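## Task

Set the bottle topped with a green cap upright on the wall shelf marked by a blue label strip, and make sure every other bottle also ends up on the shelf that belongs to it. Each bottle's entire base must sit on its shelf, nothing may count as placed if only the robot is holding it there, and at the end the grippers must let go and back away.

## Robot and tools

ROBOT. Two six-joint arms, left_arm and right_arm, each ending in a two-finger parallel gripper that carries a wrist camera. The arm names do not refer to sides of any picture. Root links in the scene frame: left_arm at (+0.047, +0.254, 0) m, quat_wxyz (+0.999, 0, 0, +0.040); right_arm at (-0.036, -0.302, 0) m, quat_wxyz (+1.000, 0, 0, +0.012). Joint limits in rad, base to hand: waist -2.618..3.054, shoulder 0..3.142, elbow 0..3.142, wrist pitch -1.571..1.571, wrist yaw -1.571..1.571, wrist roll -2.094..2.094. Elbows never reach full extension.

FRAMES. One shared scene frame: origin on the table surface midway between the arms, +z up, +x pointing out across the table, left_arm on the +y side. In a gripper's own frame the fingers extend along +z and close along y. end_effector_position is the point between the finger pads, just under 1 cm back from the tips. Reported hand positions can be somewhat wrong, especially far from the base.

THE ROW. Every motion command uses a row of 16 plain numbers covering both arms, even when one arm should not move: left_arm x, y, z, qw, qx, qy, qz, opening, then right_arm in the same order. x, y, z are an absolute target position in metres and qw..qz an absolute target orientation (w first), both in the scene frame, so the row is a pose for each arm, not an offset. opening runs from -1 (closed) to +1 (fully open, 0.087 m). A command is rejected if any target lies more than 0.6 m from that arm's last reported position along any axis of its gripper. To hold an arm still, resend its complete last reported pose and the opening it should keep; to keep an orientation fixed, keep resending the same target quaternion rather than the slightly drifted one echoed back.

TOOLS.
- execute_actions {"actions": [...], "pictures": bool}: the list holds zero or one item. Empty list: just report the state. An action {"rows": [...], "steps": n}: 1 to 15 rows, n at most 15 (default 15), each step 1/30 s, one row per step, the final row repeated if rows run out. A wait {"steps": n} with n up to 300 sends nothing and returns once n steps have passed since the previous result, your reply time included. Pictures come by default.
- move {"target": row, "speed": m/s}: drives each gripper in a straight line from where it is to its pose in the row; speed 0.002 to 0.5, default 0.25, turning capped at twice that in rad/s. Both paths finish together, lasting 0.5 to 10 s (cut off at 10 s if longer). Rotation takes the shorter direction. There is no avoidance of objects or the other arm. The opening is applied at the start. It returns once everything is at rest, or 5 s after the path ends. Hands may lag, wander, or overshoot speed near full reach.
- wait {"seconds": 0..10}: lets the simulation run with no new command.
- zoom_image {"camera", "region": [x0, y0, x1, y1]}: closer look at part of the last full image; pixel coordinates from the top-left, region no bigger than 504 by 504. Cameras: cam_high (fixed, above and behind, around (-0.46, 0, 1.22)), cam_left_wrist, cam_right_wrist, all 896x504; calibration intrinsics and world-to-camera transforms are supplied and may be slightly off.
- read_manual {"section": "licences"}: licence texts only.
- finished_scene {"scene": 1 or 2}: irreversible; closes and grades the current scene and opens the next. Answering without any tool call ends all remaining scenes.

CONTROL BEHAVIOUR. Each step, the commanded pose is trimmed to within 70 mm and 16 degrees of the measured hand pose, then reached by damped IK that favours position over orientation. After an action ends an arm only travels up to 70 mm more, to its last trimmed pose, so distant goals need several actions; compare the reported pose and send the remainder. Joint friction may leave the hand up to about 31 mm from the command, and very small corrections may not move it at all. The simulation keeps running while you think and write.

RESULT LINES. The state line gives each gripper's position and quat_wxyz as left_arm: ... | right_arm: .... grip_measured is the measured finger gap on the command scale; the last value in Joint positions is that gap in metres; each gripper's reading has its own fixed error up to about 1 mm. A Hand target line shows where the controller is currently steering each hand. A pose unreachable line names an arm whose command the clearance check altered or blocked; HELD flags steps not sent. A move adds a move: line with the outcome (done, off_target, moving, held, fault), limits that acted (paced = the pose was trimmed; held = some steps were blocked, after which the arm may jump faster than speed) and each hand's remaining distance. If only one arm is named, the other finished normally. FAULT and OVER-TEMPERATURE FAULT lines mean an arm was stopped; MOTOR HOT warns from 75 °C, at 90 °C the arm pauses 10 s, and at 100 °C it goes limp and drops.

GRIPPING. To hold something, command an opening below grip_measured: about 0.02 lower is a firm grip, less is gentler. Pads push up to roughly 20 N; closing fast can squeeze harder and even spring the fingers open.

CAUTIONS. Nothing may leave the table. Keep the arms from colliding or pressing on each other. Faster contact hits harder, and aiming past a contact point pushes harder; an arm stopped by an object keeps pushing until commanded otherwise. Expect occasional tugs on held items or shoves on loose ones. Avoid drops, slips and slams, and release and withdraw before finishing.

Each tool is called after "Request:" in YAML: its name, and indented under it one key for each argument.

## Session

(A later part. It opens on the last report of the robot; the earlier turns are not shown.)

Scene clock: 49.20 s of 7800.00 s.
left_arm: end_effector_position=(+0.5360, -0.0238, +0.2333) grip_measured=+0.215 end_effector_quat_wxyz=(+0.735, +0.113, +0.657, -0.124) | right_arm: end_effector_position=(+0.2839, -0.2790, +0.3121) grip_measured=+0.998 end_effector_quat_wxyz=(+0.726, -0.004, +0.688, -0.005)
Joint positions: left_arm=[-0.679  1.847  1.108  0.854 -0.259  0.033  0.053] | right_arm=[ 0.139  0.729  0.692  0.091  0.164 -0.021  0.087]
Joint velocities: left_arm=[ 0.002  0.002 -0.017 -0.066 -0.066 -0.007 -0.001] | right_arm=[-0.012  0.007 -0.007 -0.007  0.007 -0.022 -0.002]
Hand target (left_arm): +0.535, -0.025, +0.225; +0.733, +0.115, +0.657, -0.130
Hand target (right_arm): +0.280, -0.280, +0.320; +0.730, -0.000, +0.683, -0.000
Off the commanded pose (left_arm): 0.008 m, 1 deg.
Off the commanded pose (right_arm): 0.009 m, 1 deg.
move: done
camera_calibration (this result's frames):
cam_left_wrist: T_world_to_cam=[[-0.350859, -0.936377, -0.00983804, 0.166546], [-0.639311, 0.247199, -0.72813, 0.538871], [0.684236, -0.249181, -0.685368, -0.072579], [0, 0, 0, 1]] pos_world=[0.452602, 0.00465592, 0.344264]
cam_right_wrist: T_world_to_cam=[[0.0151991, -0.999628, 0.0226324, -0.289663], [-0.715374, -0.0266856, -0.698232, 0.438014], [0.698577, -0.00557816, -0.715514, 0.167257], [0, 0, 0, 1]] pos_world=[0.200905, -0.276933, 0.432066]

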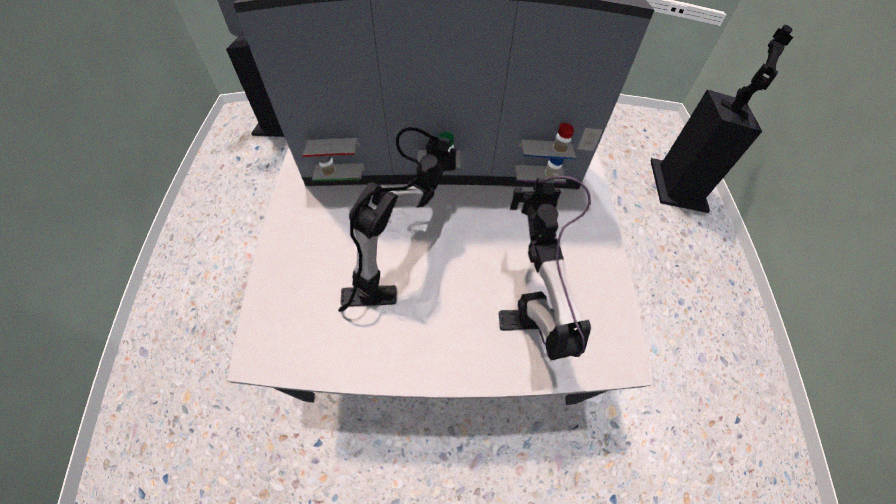

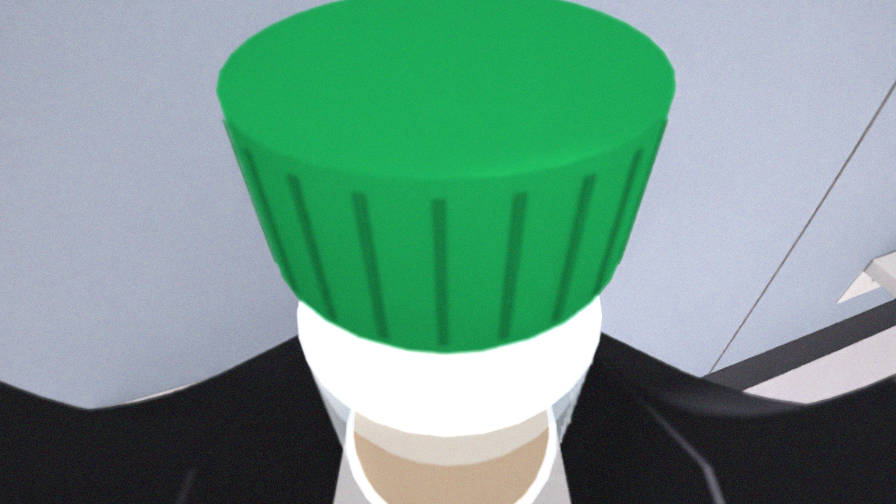

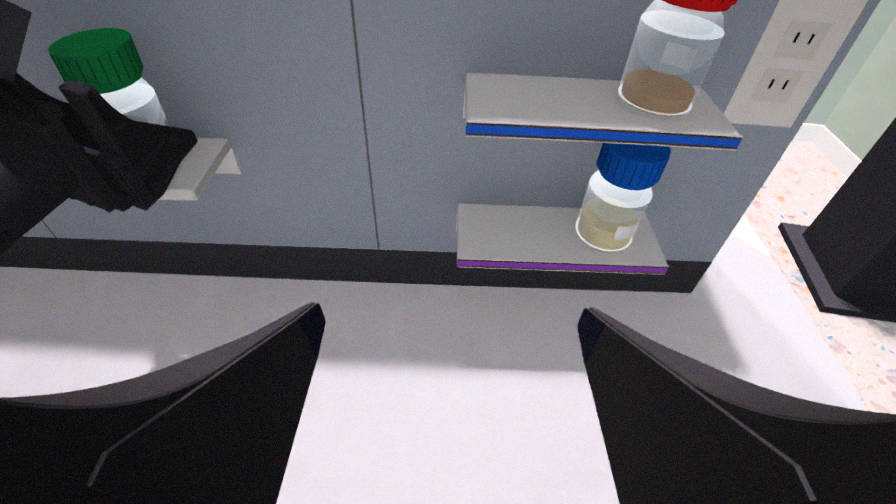

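Likely resting. Release.

Request:
move:
  target: [0.535,-0.025,0.235,0.734,0.116,0.657,-0.13,1,0.28,-0.28,0.32,0.73,0,0.683,0,1]
  speed: 0.04

Request:
move:
  target: [0.43,0.015,0.25,0.734,0.116,0.657,-0.13,1,0.28,-0.28,0.32,0.73,0,0.683,0,1]
  speed: 0.12

Request:
move:
  target: [0.30,0.28,0.27,0.73,0,0.683,0,1,0.40,-0.10,0.27,0.734,-0.116,0.657,0.13,1]

Scene clock: 51.17 s of 7800.00 s.
left_arm: end_effector_position=(+0.5315, -0.0324, +0.2334) grip_measured=+0.989 end_effector_quat_wxyz=(+0.733, +0.121, +0.656, -0.136) | right_arm: end_effector_position=(+0.2839, -0.2790, +0.3121) grip_measured=+0.998 end_effector_quat_wxyz=(+0.726, -0.004, +0.688, -0.005)
Joint positions: left_arm=[-0.691  1.847  1.108  0.852 -0.243  0.027  0.087] | right_arm=[ 0.139  0.729  0.692  0.091  0.164 -0.021  0.087]
Joint velocities: left_arm=[ 0.037  0.012 -0.017 -0.007  0.022 -0.051  0.001] | right_arm=[-0.012 -0.017 -0.017  0.022  0.022 -0.022  0.   ]
Hand target (left_arm): +0.535, -0.025, +0.235; +0.734, +0.116, +0.657, -0.130
Hand target (right_arm): +0.280, -0.280, +0.320; +0.730, -0.000, +0.683, -0.000
Off the commanded pose (left_arm): 0.008 m, 1 deg.
Off the commanded pose (right_arm): 0.009 m, 1 deg.
move: done
camera_calibration (this result's frames):
cam_left_wrist: T_world_to_cam=[[-0.376909, -0.926228, -0.00640214, 0.17028], [-0.633252, 0.26272, -0.72799, 0.535438], [0.675967, -0.270332, -0.685557, -0.0677962], [0, 0, 0, 1]] pos_world=[0.449075, -0.00127996, 0.344406]
cam_right_wrist: T_world_to_cam=[[0.0151991, -0.999628, 0.0226324, -0.289663], [-0.715374, -0.0266856, -0.698232, 0.438014], [0.698577, -0.00557816, -0.715514, 0.167257], [0, 0, 0, 1]] pos_world=[0.200905, -0.276933, 0.432066]

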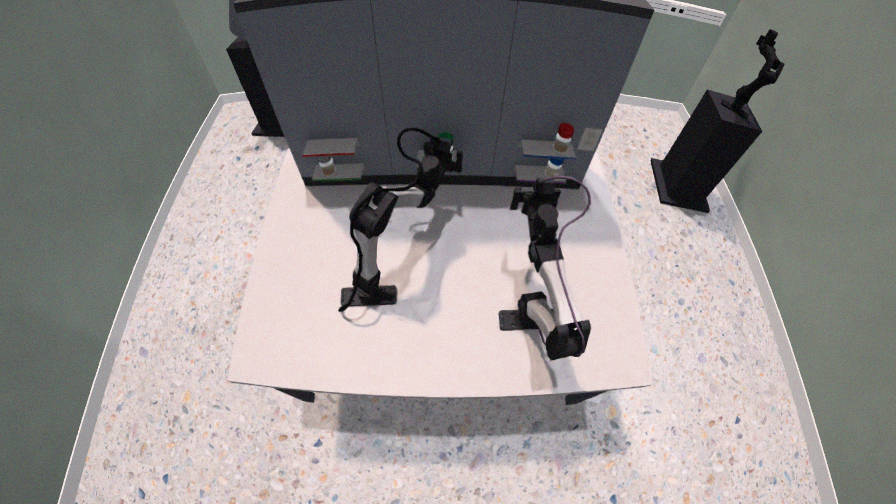

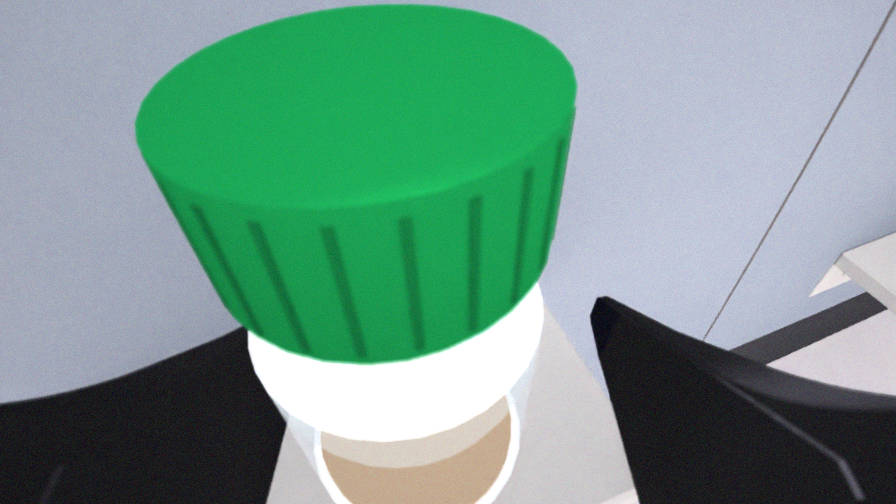

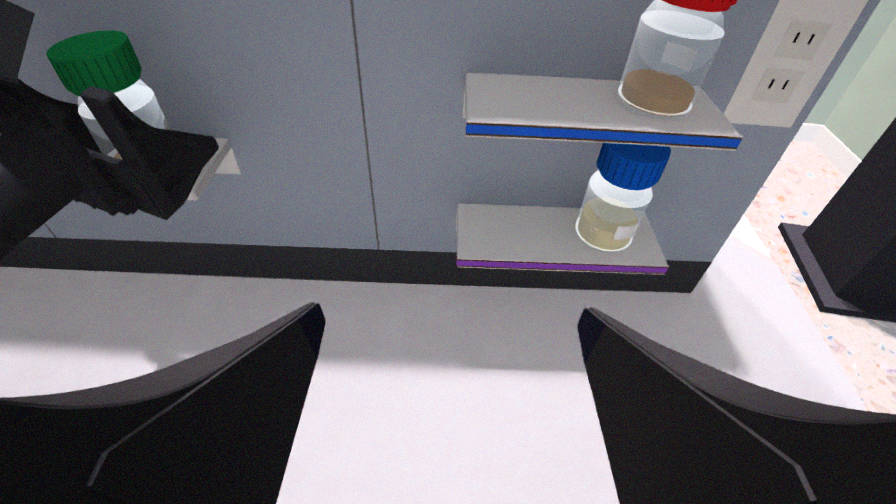

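Scene clock: 52.67 s of 7800.00 s.
left_arm: end_effector_position=(+0.4358, +0.0129, +0.2620) grip_measured=+0.989 end_effector_quat_wxyz=(+0.743, +0.109, +0.645, -0.139) | right_arm: end_effector_position=(+0.2839, -0.2790, +0.3121) grip_measured=+0.998 end_effector_quat_wxyz=(+0.726, -0.004, +0.688, -0.005)
Joint positions: left_arm=[-0.761  1.426  0.744  0.834 -0.325  0.032  0.087] | right_arm=[ 0.139  0.729  0.692  0.091  0.164 -0.021  0.087]
Joint velocities: left_arm=[ 0.002  0.002  0.012  0.007 -0.066 -0.022 -0.   ] | right_arm=[-0.017  0.002  0.002 -0.081  0.037 -0.022 -0.001]
Hand target (left_arm): +0.430, +0.015, +0.250; +0.734, +0.116, +0.657, -0.130
Hand target (right_arm): +0.280, -0.280, +0.320; +0.730, -0.000, +0.683, -0.000
Off the commanded pose (left_arm): 0.014 m, 2 deg.
Off the commanded pose (right_arm): 0.009 m, 1 deg.
move: off_target (left_arm)
camera_calibration (this result's frames):
cam_left_wrist: T_world_to_cam=[[-0.365731, -0.930673, 0.00943643, 0.167363], [-0.617631, 0.235104, -0.750505, 0.483218], [0.696256, -0.280312, -0.660797, 0.0135804], [0, 0, 0, 1]] pos_world=[0.350205, 0.0459604, 0.370052]
cam_right_wrist: T_world_to_cam=[[0.0151991, -0.999628, 0.0226324, -0.289663], [-0.715374, -0.0266856, -0.698232, 0.438014], [0.698577, -0.00557816, -0.715514, 0.167257], [0, 0, 0, 1]] pos_world=[0.200905, -0.276933, 0.432066]

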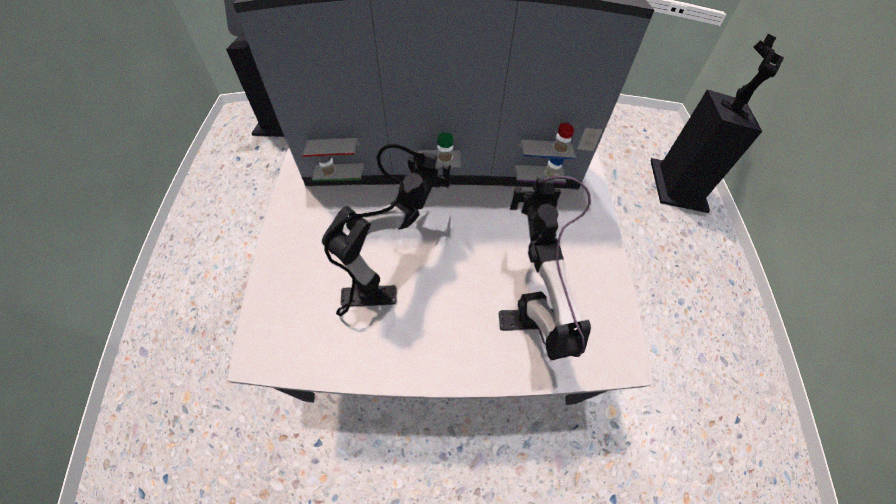

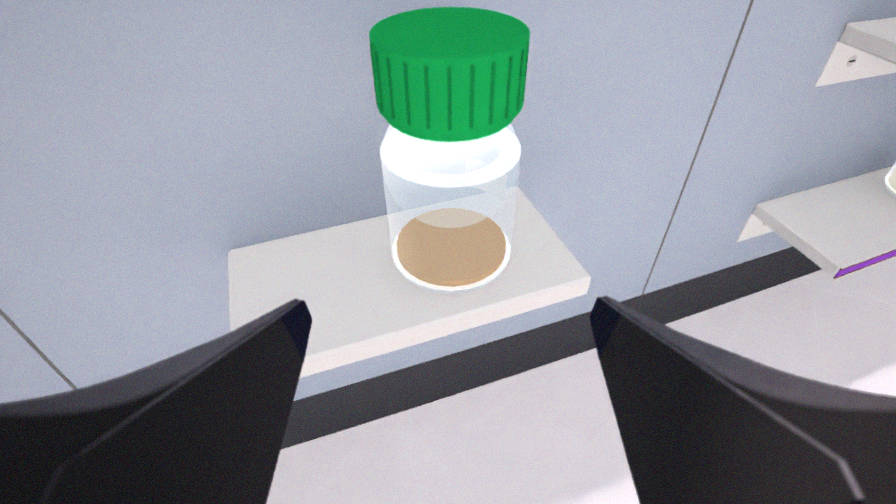

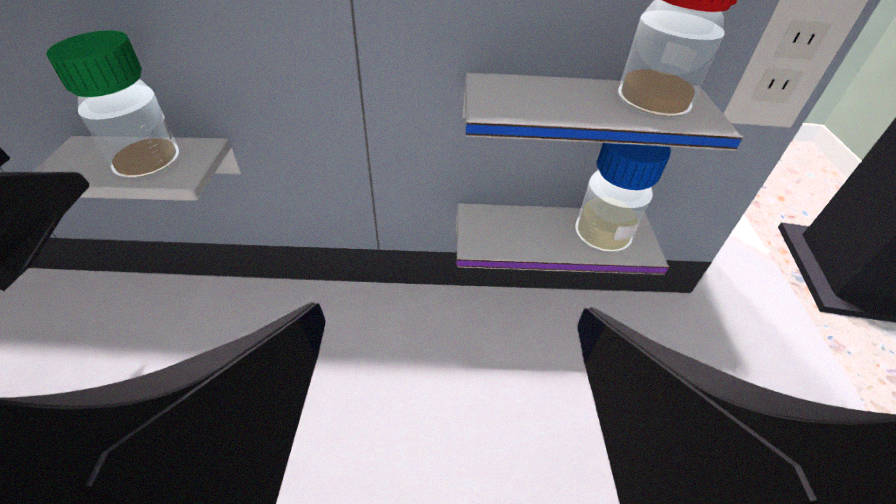

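Scene clock: 54.80 s of 7800.00 s.
left_arm: end_effector_position=(+0.3030, +0.2811, +0.2690) grip_measured=+0.989 end_effector_quat_wxyz=(+0.734, +0.003, +0.680, +0.007) | right_arm: end_effector_position=(+0.3956, -0.1084, +0.2604) grip_measured=+0.998 end_effector_quat_wxyz=(+0.725, -0.116, +0.669, +0.119)
Joint positions: left_arm=[ 0.243  0.346  0.463 -0.036  0.316 -0.011  0.087] | right_arm=[ 0.451  1.447  0.828  0.698  0.14  -0.021  0.087]
Joint velocities: left_arm=[ 0.027 -0.002 -0.017 -0.037 -0.066 -0.037 -0.001] | right_arm=[-0.012  0.007  0.002 -0.037 -0.007  0.051 -0.001]
Hand target (left_arm): +0.301, +0.280, +0.269; +0.731, +0.002, +0.682, +0.003
Hand target (right_arm): +0.398, -0.101, +0.269; +0.732, -0.117, +0.659, +0.130
Off the commanded pose (left_arm): 0.003 m, 1 deg.
Off the commanded pose (right_arm): 0.013 m, 2 deg.
move: off_target (right_arm)
camera_calibration (this result's frames):
cam_left_wrist: T_world_to_cam=[[-0.0141757, -0.999688, -0.0205436, 0.289301], [-0.709992, 0.0245305, -0.703782, 0.417972], [0.704067, 0.00460915, -0.710119, 0.116631], [0, 0, 0, 1]] pos_world=[0.218742, 0.27842, 0.382926]
cam_right_wrist: T_world_to_cam=[[0.34346, -0.938938, 0.0207628, -0.242444], [-0.650057, -0.253629, -0.716309, 0.440696], [0.677836, 0.232527, -0.697474, 0.0824902], [0, 0, 0, 1]] pos_world=[0.313833, -0.135048, 0.378243]

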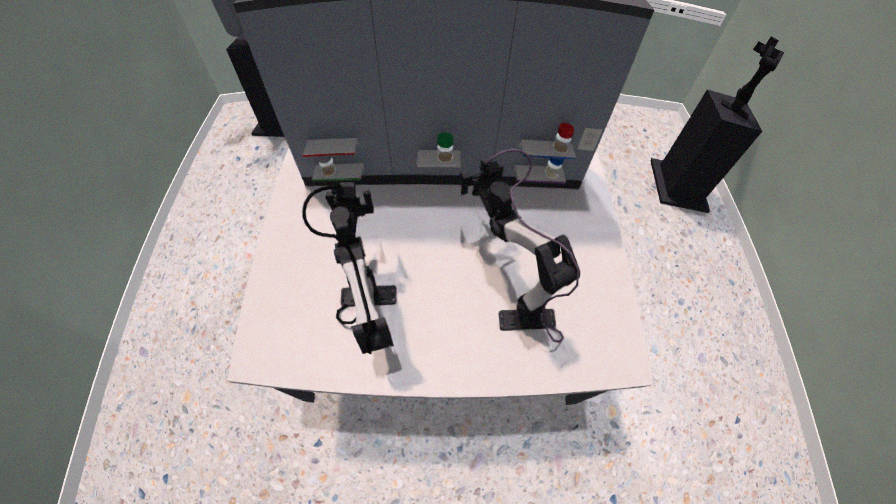

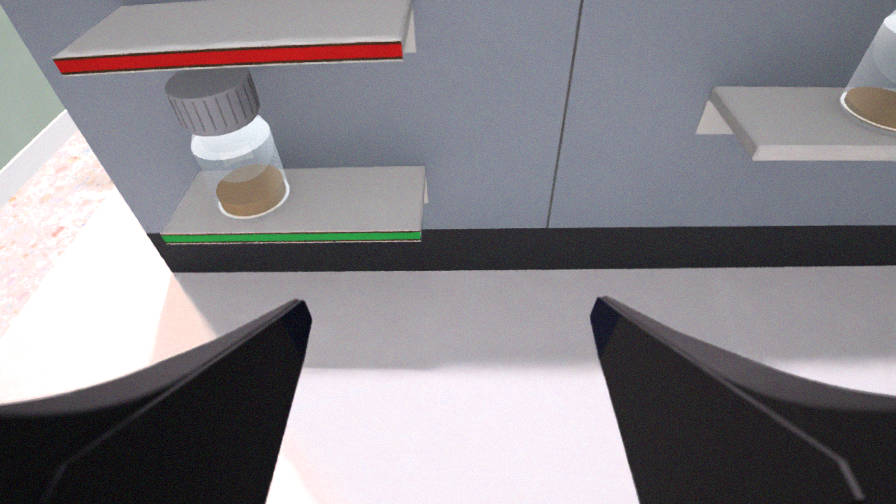

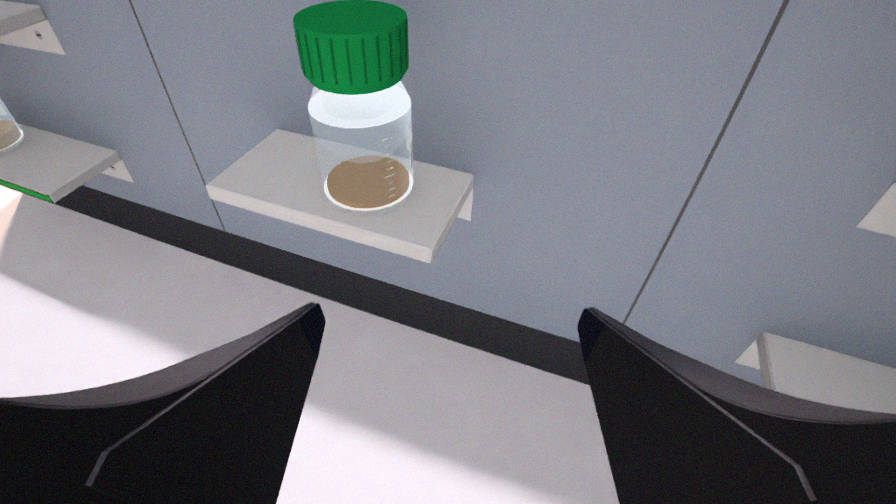

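Request:
move:
  target: [0.30,0.28,0.27,0.73,0,0.683,0,1,0.43,-0.04,0.24,0.734,-0.116,0.657,0.13,1]
  speed: 0.15

Scene clock: 56.87 s of 7800.00 s.
left_arm: end_effector_position=(+0.3025, +0.2807, +0.2662) grip_measured=+0.989 end_effector_quat_wxyz=(+0.730, +0.001, +0.684, +0.003) | right_arm: end_effector_position=(+0.4261, -0.0445, +0.2322) grip_measured=+0.998 end_effector_quat_wxyz=(+0.725, -0.120, +0.666, +0.130)
Joint positions: left_arm=[ 0.249  0.346  0.463 -0.048  0.325 -0.017  0.087] | right_arm=[ 0.562  1.718  0.974  0.831  0.23  -0.021  0.087]
Joint velocities: left_arm=[ 0.002  0.007 -0.002 -0.022  0.007 -0.022 -0.   ] | right_arm=[-0.032 -0.012  0.012 -0.007 -0.007 -0.095 -0.   ]
Hand target (left_arm): +0.300, +0.280, +0.270; +0.730, -0.000, +0.683, +0.000
Hand target (right_arm): +0.429, -0.040, +0.240; +0.734, -0.116, +0.657, +0.130
Off the commanded pose (left_arm): 0.005 m, 0 deg.
Off the commanded pose (right_arm): 0.010 m, 2 deg.
move: done
camera_calibration (this result's frames):
cam_left_wrist: T_world_to_cam=[[-0.0178342, -0.999782, -0.0108855, 0.287396], [-0.717638, 0.0203806, -0.696118, 0.41714], [0.696188, -0.00460283, -0.717845, 0.12195], [0, 0, 0, 1]] pos_world=[0.21958, 0.279393, 0.381048]
cam_right_wrist: T_world_to_cam=[[0.362985, -0.931713, 0.0123488, -0.198373], [-0.643369, -0.260192, -0.719984, 0.454229], [0.674031, 0.253398, -0.693881, 0.0290747], [0, 0, 0, 1]] pos_world=[0.344646, -0.0740077, 0.349662]

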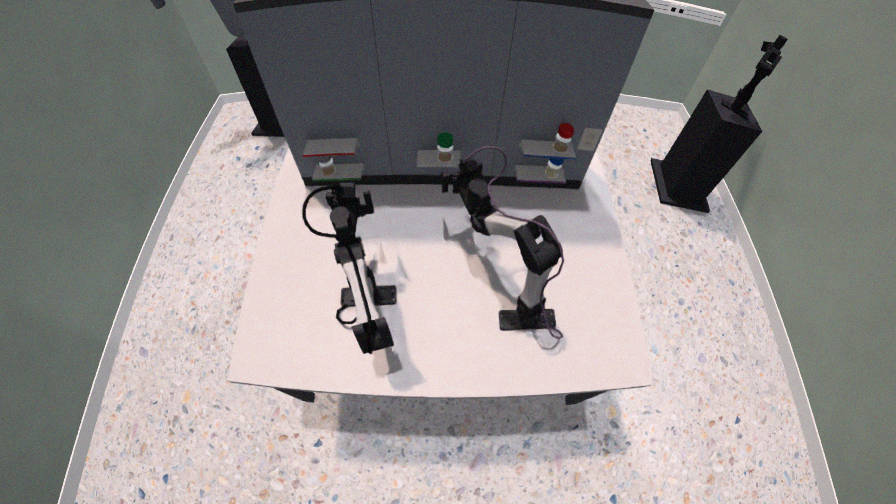

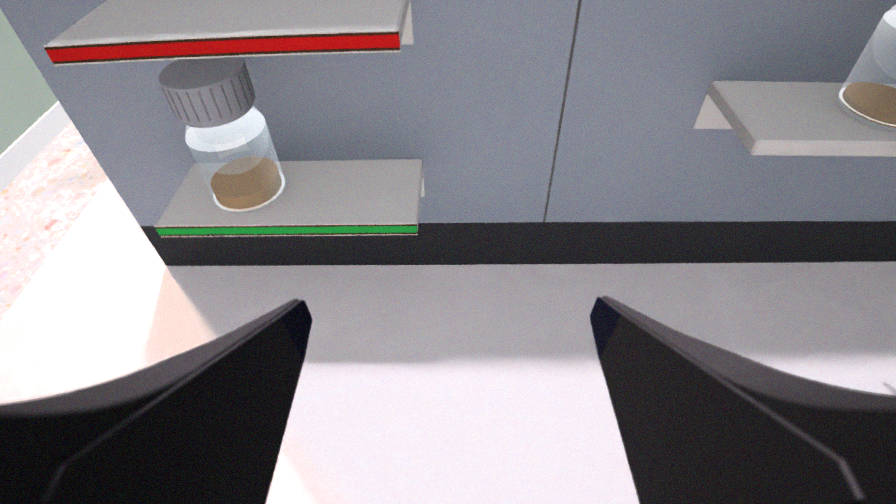

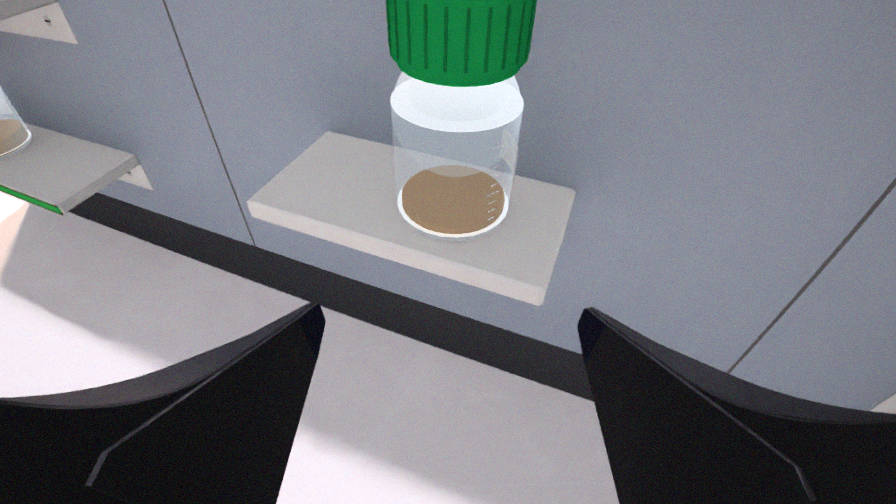

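Request:
move:
  target: [0.30,0.28,0.27,0.73,0,0.683,0,1,0.43,-0.044,0.262,0.734,-0.116,0.657,0.13,1]
  speed: 0.08

Request:
move:
  target: [0.30,0.28,0.27,0.73,0,0.683,0,1,0.53,-0.005,0.255,0.734,-0.116,0.657,0.13,1]
  speed: 0.08

Scene clock: 58.97 s of 7800.00 s.
left_arm: end_effector_position=(+0.3025, +0.2807, +0.2662) grip_measured=+0.989 end_effector_quat_wxyz=(+0.730, +0.001, +0.684, +0.003) | right_arm: end_effector_position=(+0.4297, -0.0423, +0.2495) grip_measured=+0.998 end_effector_quat_wxyz=(+0.729, -0.118, +0.662, +0.131)
Joint positions: left_arm=[ 0.249  0.346  0.463 -0.048  0.326 -0.017  0.087] | right_arm=[ 0.562  1.707  1.022  0.784  0.23  -0.021  0.087]
Joint velocities: left_arm=[-0.007  0.007 -0.007  0.007  0.081 -0.051 -0.   ] | right_arm=[-0.002  0.002  0.002 -0.022  0.007 -0.007 -0.001]
Hand target (left_arm): +0.300, +0.280, +0.270; +0.730, -0.000, +0.683, +0.000
Hand target (right_arm): +0.430, -0.044, +0.262; +0.734, -0.116, +0.656, +0.130
Off the commanded pose (left_arm): 0.005 m, 0 deg.
Off the commanded pose (right_arm): 0.013 m, 1 deg.
move: off_target (right_arm)
camera_calibration (this result's frames):
cam_left_wrist: T_world_to_cam=[[-0.0182148, -0.999775, -0.0109103, 0.287449], [-0.717636, 0.020671, -0.696111, 0.417056], [0.69618, -0.0048499, -0.717851, 0.122022], [0, 0, 0, 1]] pos_world=[0.219581, 0.279355, 0.381048]
cam_right_wrist: T_world_to_cam=[[0.362153, -0.932072, 0.00936085, -0.196727], [-0.635297, -0.254166, -0.729244, 0.468642], [0.682087, 0.258151, -0.68419, 0.0323673], [0, 0, 0, 1]] pos_world=[0.346895, -0.0726065, 0.365741]

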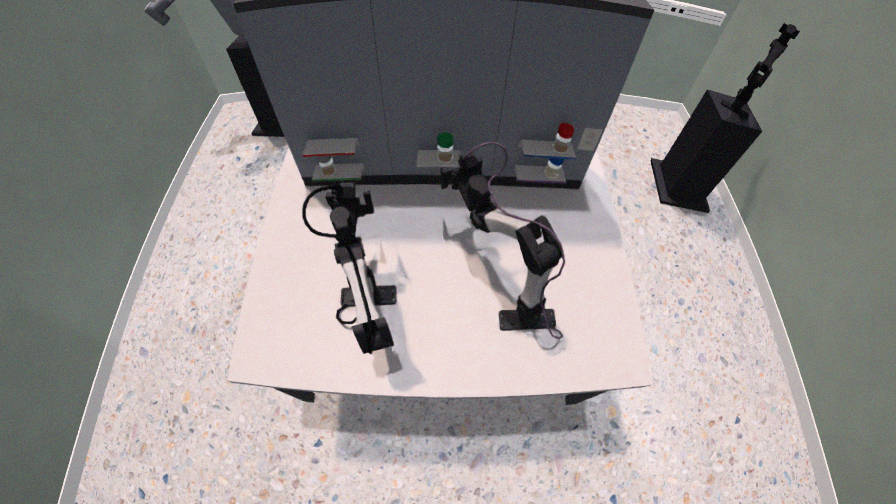

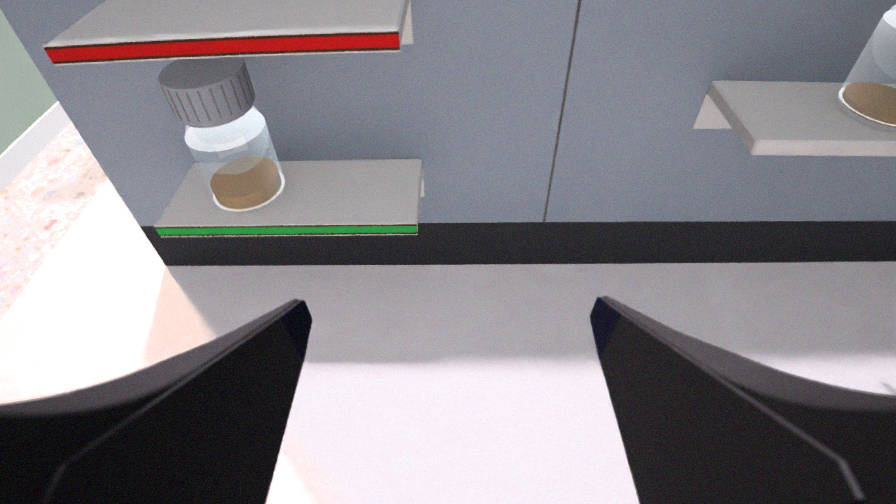

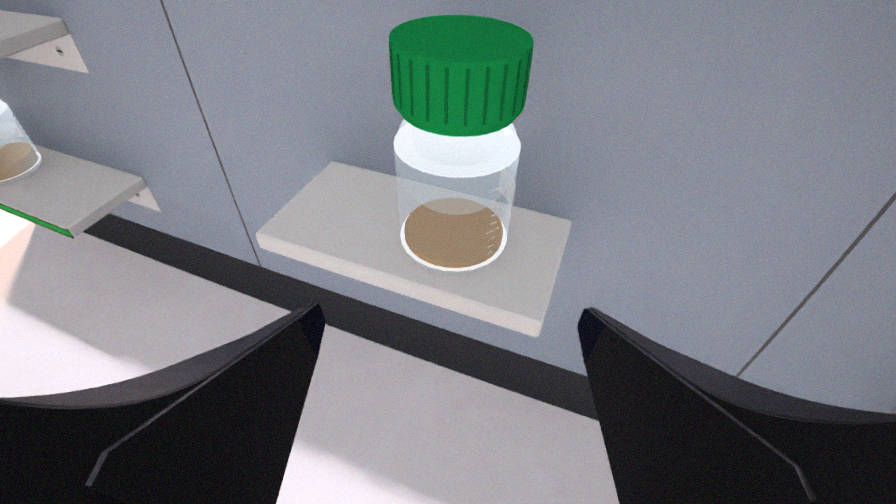

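Scene clock: 60.70 s of 7800.00 s.
left_arm: end_effector_position=(+0.3025, +0.2807, +0.2662) grip_measured=+0.989 end_effector_quat_wxyz=(+0.730, +0.001, +0.684, +0.003) | right_arm: end_effector_position=(+0.5244, -0.0042, +0.2589) grip_measured=+0.998 end_effector_quat_wxyz=(+0.738, -0.114, +0.652, +0.132)
Joint positions: left_arm=[ 0.249  0.346  0.463 -0.048  0.326 -0.017  0.087] | right_arm=[ 0.519  2.059  1.505  0.682  0.191 -0.021  0.087]
Joint velocities: left_arm=[-0.002 -0.007 -0.007 -0.037 -0.022  0.022  0.001] | right_arm=[ 0.017  0.007  0.007 -0.066 -0.007  0.037  0.001]
Hand target (left_arm): +0.300, +0.280, +0.270; +0.730, -0.000, +0.683, +0.000
Hand target (right_arm): +0.530, -0.005, +0.254; +0.734, -0.116, +0.657, +0.130
Off the commanded pose (left_arm): 0.005 m, 0 deg.
Off the commanded pose (right_arm): 0.007 m, 1 deg.
move: done
camera_calibration (this result's frames):
cam_left_wrist: T_world_to_cam=[[-0.0182148, -0.999775, -0.0109103, 0.287449], [-0.717636, 0.020671, -0.696111, 0.417056], [0.69618, -0.0048499, -0.717851, 0.122022], [0, 0, 0, 1]] pos_world=[0.219581, 0.279355, 0.381048]
cam_right_wrist: T_world_to_cam=[[0.357777, -0.933771, 0.00821296, -0.193049], [-0.617029, -0.243, -0.748482, 0.540793], [0.700907, 0.262722, -0.663104, -0.0509366], [0, 0, 0, 1]] pos_world=[0.438456, -0.0354687, 0.372584]

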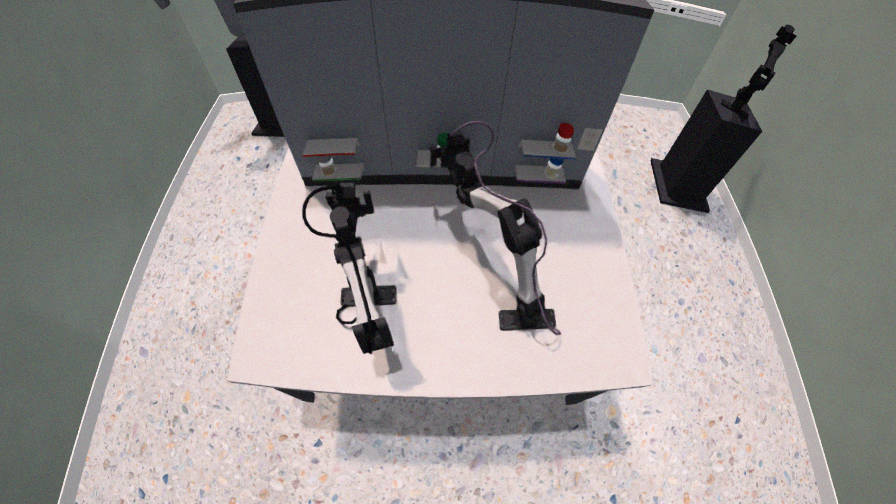

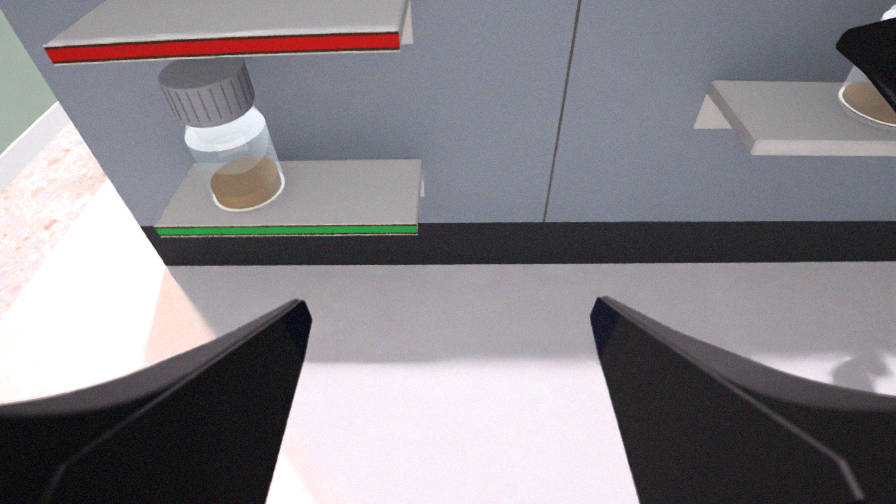

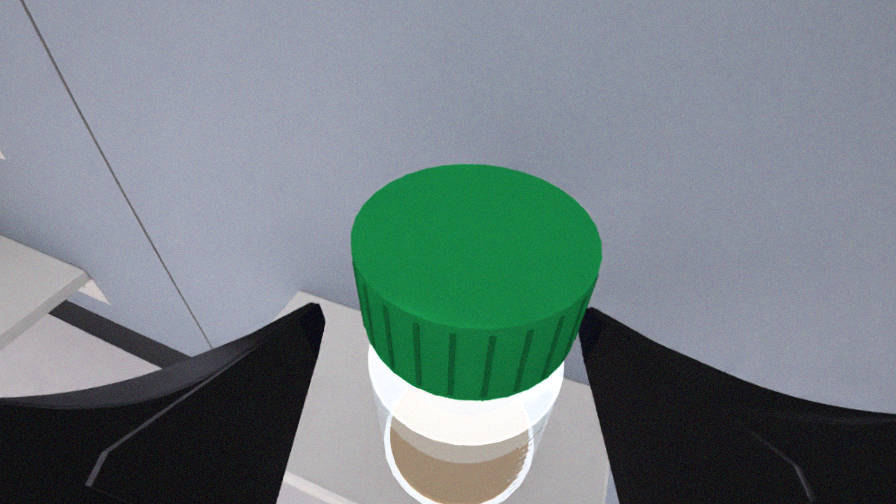

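Request:
move:
  target: [0.30,0.28,0.27,0.73,0,0.683,0,1,0.537,-0.006,0.222,0.734,-0.116,0.657,0.13,1]
  speed: 0.05

Scene clock: 63.83 s of 7800.00 s.
left_arm: end_effector_position=(+0.3025, +0.2806, +0.2661) grip_measured=+0.989 end_effector_quat_wxyz=(+0.730, +0.001, +0.684, +0.003) | right_arm: end_effector_position=(+0.5338, -0.0034, +0.2351) grip_measured=+0.998 end_effector_quat_wxyz=(+0.736, -0.114, +0.654, +0.130)
Joint positions: left_arm=[ 0.249  0.346  0.463 -0.048  0.326 -0.017  0.087] | right_arm=[ 0.51   2.119  1.506  0.733  0.185 -0.021  0.087]
Joint velocities: left_arm=[ 0.002  0.007 -0.012  0.11  -0.066 -0.022 -0.   ] | right_arm=[-0.012 -0.017  0.017 -0.007  0.037 -0.022 -0.   ]
Hand target (left_arm): +0.300, +0.280, +0.270; +0.730, -0.000, +0.683, +0.000
Hand target (right_arm): +0.536, -0.007, +0.222; +0.734, -0.116, +0.657, +0.130
Off the commanded pose (left_arm): 0.005 m, 0 deg.
Off the commanded pose (right_arm): 0.014 m, 0 deg.
move: off_target (right_arm)
camera_calibration (this result's frames):
cam_left_wrist: T_world_to_cam=[[-0.0182187, -0.999776, -0.0107805, 0.287412], [-0.717887, 0.0205853, -0.695855, 0.417017], [0.695921, -0.00493835, -0.718102, 0.122132], [0, 0, 0, 1]] pos_world=[0.219613, 0.279366, 0.380985]
cam_right_wrist: T_world_to_cam=[[0.356363, -0.93429, 0.010426, -0.195275], [-0.622222, -0.245627, -0.743308, 0.530533], [0.697026, 0.2584, -0.668868, -0.0701086], [0, 0, 0, 1]] pos_world=[0.448566, -0.0340139, 0.349492]

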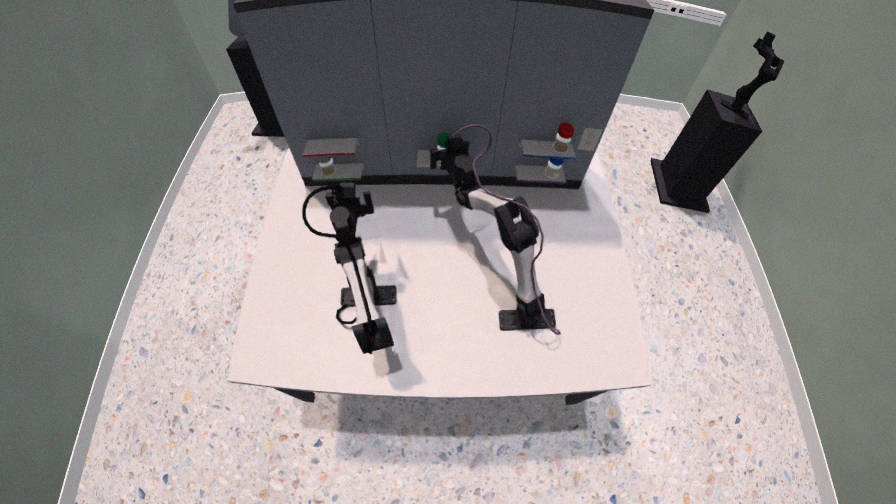

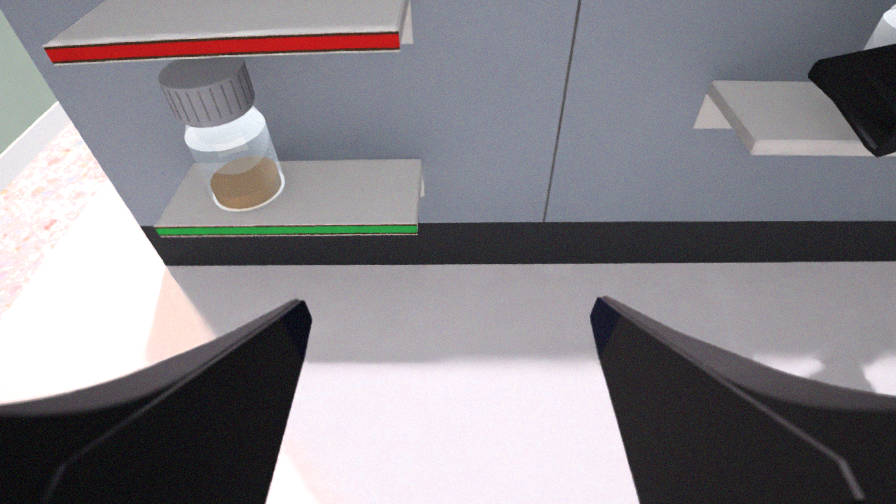

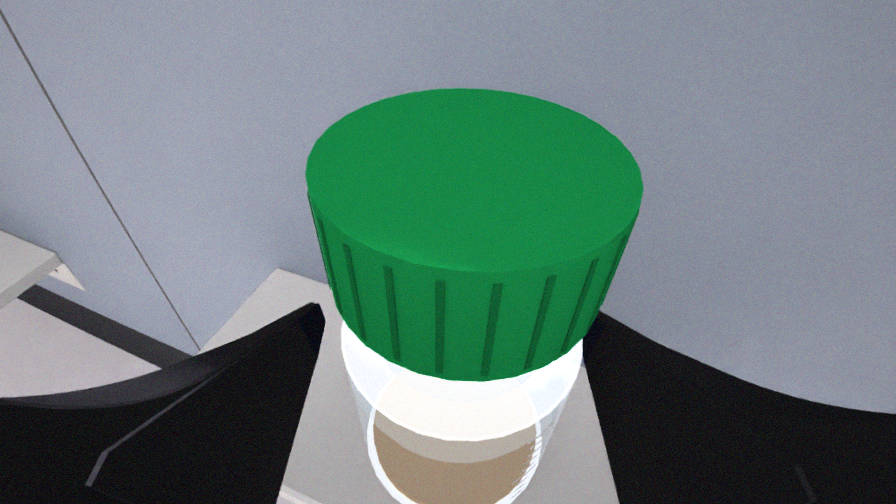

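Request:
move:
  target: [0.30,0.28,0.27,0.73,0,0.683,0,1,0.545,-0.006,0.22,0.734,-0.116,0.657,0.13,1]
  speed: 0.04

Request:
move:
  target: [0.30,0.28,0.27,0.73,0,0.683,0,1,0.543,-0.005,0.228,0.734,-0.116,0.657,0.13,0.1]
  speed: 0.04

Scene clock: 66.50 s of 7800.00 s.
left_arm: end_effector_position=(+0.3025, +0.2806, +0.2661) grip_measured=+0.989 end_effector_quat_wxyz=(+0.730, +0.001, +0.684, +0.003) | right_arm: end_effector_position=(+0.5344, -0.0034, +0.2343) grip_measured=+0.998 end_effector_quat_wxyz=(+0.737, -0.113, +0.653, +0.130)
Joint positions: left_arm=[ 0.249  0.346  0.463 -0.048  0.326 -0.017  0.087] | right_arm=[ 0.51   2.123  1.506  0.74   0.186 -0.021  0.087]
Joint velocities: left_arm=[-0.002  0.007 -0.017  0.037  0.007  0.007 -0.   ] | right_arm=[ 0.007  0.022  0.007 -0.007 -0.022  0.022  0.   ]
Hand target (left_arm): +0.300, +0.280, +0.270; +0.730, -0.000, +0.683, +0.000
Hand target (right_arm): +0.544, -0.007, +0.220; +0.734, -0.116, +0.657, +0.130
Off the commanded pose (left_arm): 0.005 m, 0 deg.
Off the commanded pose (right_arm): 0.018 m, 1 deg.
move: off_target (right_arm)
camera_calibration (this result's frames):
cam_left_wrist: T_world_to_cam=[[-0.0182187, -0.999776, -0.0107805, 0.287412], [-0.717887, 0.0205853, -0.695855, 0.417017], [0.695921, -0.00493835, -0.718102, 0.122132], [0, 0, 0, 1]] pos_world=[0.219613, 0.279366, 0.380985]
cam_right_wrist: T_world_to_cam=[[0.354922, -0.934845, 0.00972722, -0.194502], [-0.620707, -0.243411, -0.745301, 0.529982], [0.699109, 0.258486, -0.666657, -0.0727112], [0, 0, 0, 1]] pos_world=[0.44883, -0.0340309, 0.348415]

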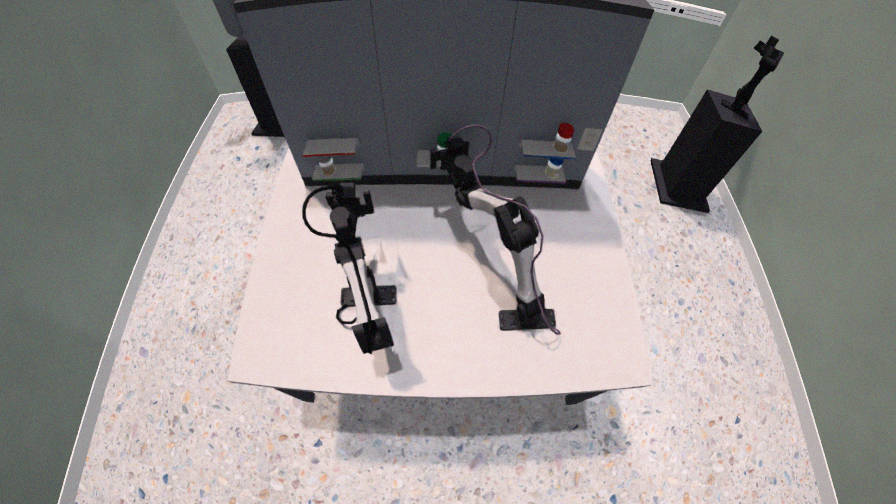

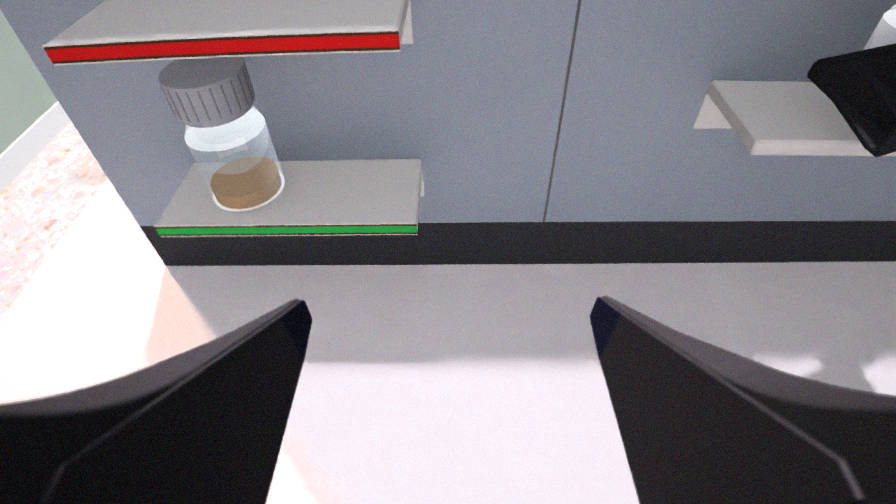

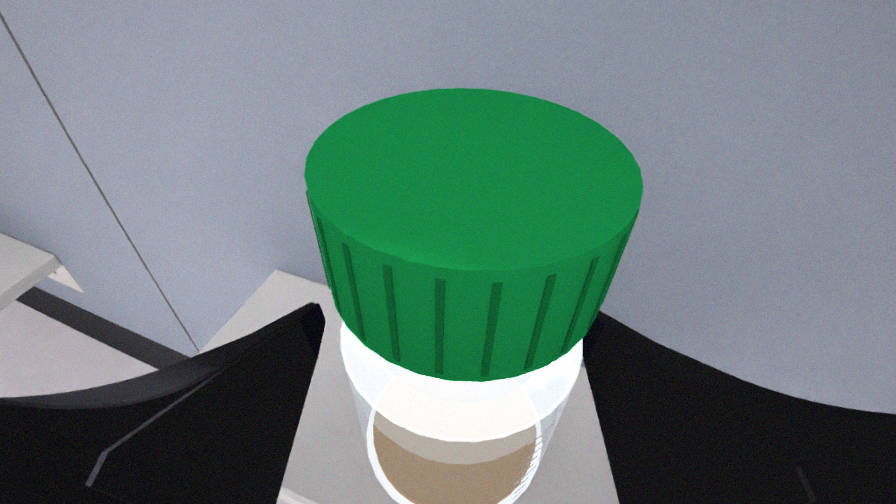

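Scene clock: 67.20 s of 7800.00 s.
left_arm: end_effector_position=(+0.3025, +0.2806, +0.2661) grip_measured=+0.989 end_effector_quat_wxyz=(+0.730, +0.001, +0.684, +0.003) | right_arm: end_effector_position=(+0.5348, -0.0037, +0.2342) grip_measured=+0.231 end_effector_quat_wxyz=(+0.737, -0.115, +0.653, +0.131)
Joint positions: left_arm=[ 0.249  0.346  0.463 -0.048  0.326 -0.017  0.087] | right_arm=[ 0.508  2.123  1.506  0.74   0.179 -0.021  0.054]
Joint velocities: left_arm=[-0.012  0.017  0.007 -0.037 -0.022  0.007 -0.001] | right_arm=[-0.002 -0.022 -0.002 -0.037 -0.007 -0.007 -0.   ]
Hand target (left_arm): +0.300, +0.280, +0.270; +0.730, -0.000, +0.683, +0.000
Hand target (right_arm): +0.542, -0.005, +0.228; +0.734, -0.116, +0.657, +0.130
Off the commanded pose (left_arm): 0.005 m, 0 deg.
Off the commanded pose (right_arm): 0.010 m, 1 deg.
move: done
camera_calibration (this result's frames):
cam_left_wrist: T_world_to_cam=[[-0.0182187, -0.999776, -0.0107805, 0.287412], [-0.717887, 0.0205853, -0.695855, 0.417017], [0.695921, -0.00493835, -0.718102, 0.122132], [0, 0, 0, 1]] pos_world=[0.219613, 0.279366, 0.380985]
cam_right_wrist: T_world_to_cam=[[0.359145, -0.933221, 0.0106656, -0.197409], [-0.619507, -0.24693, -0.745142, 0.529385], [0.698015, 0.261007, -0.666821, -0.0722897], [0, 0, 0, 1]] pos_world=[0.449316, -0.0346372, 0.348368]

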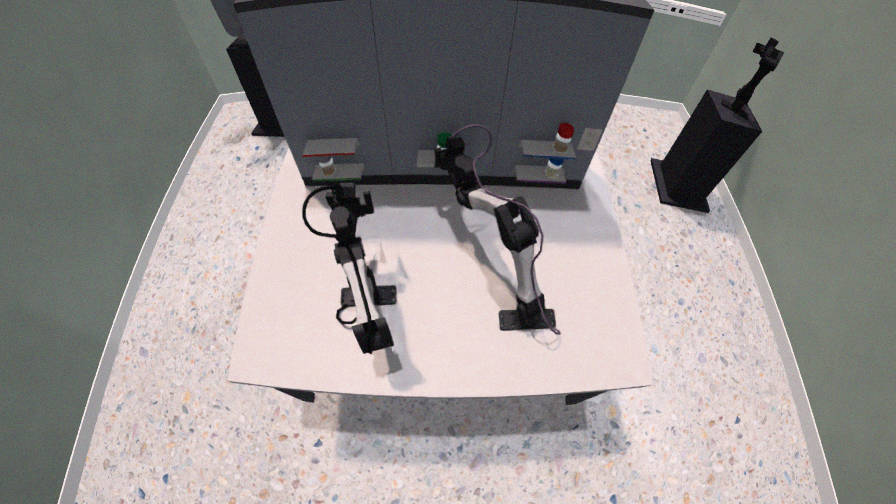

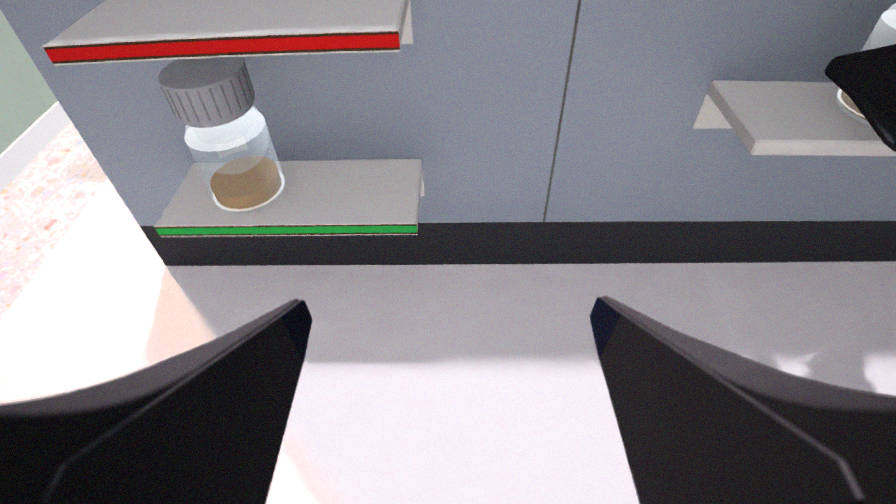

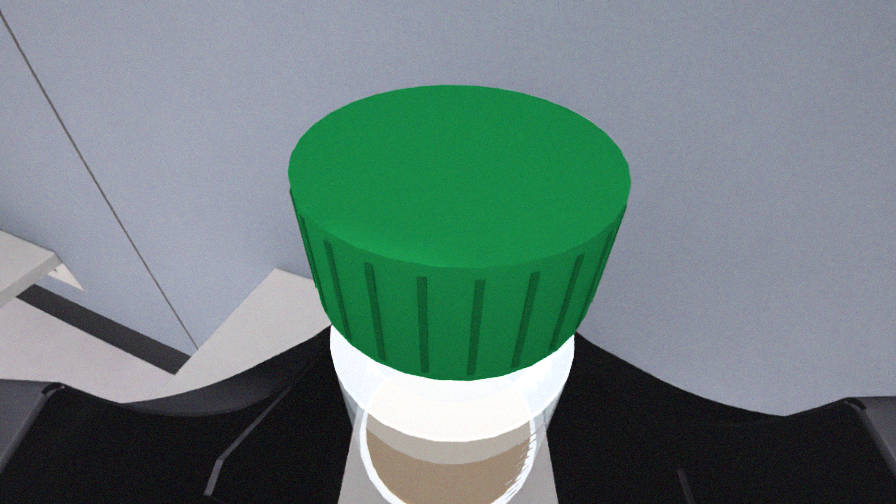

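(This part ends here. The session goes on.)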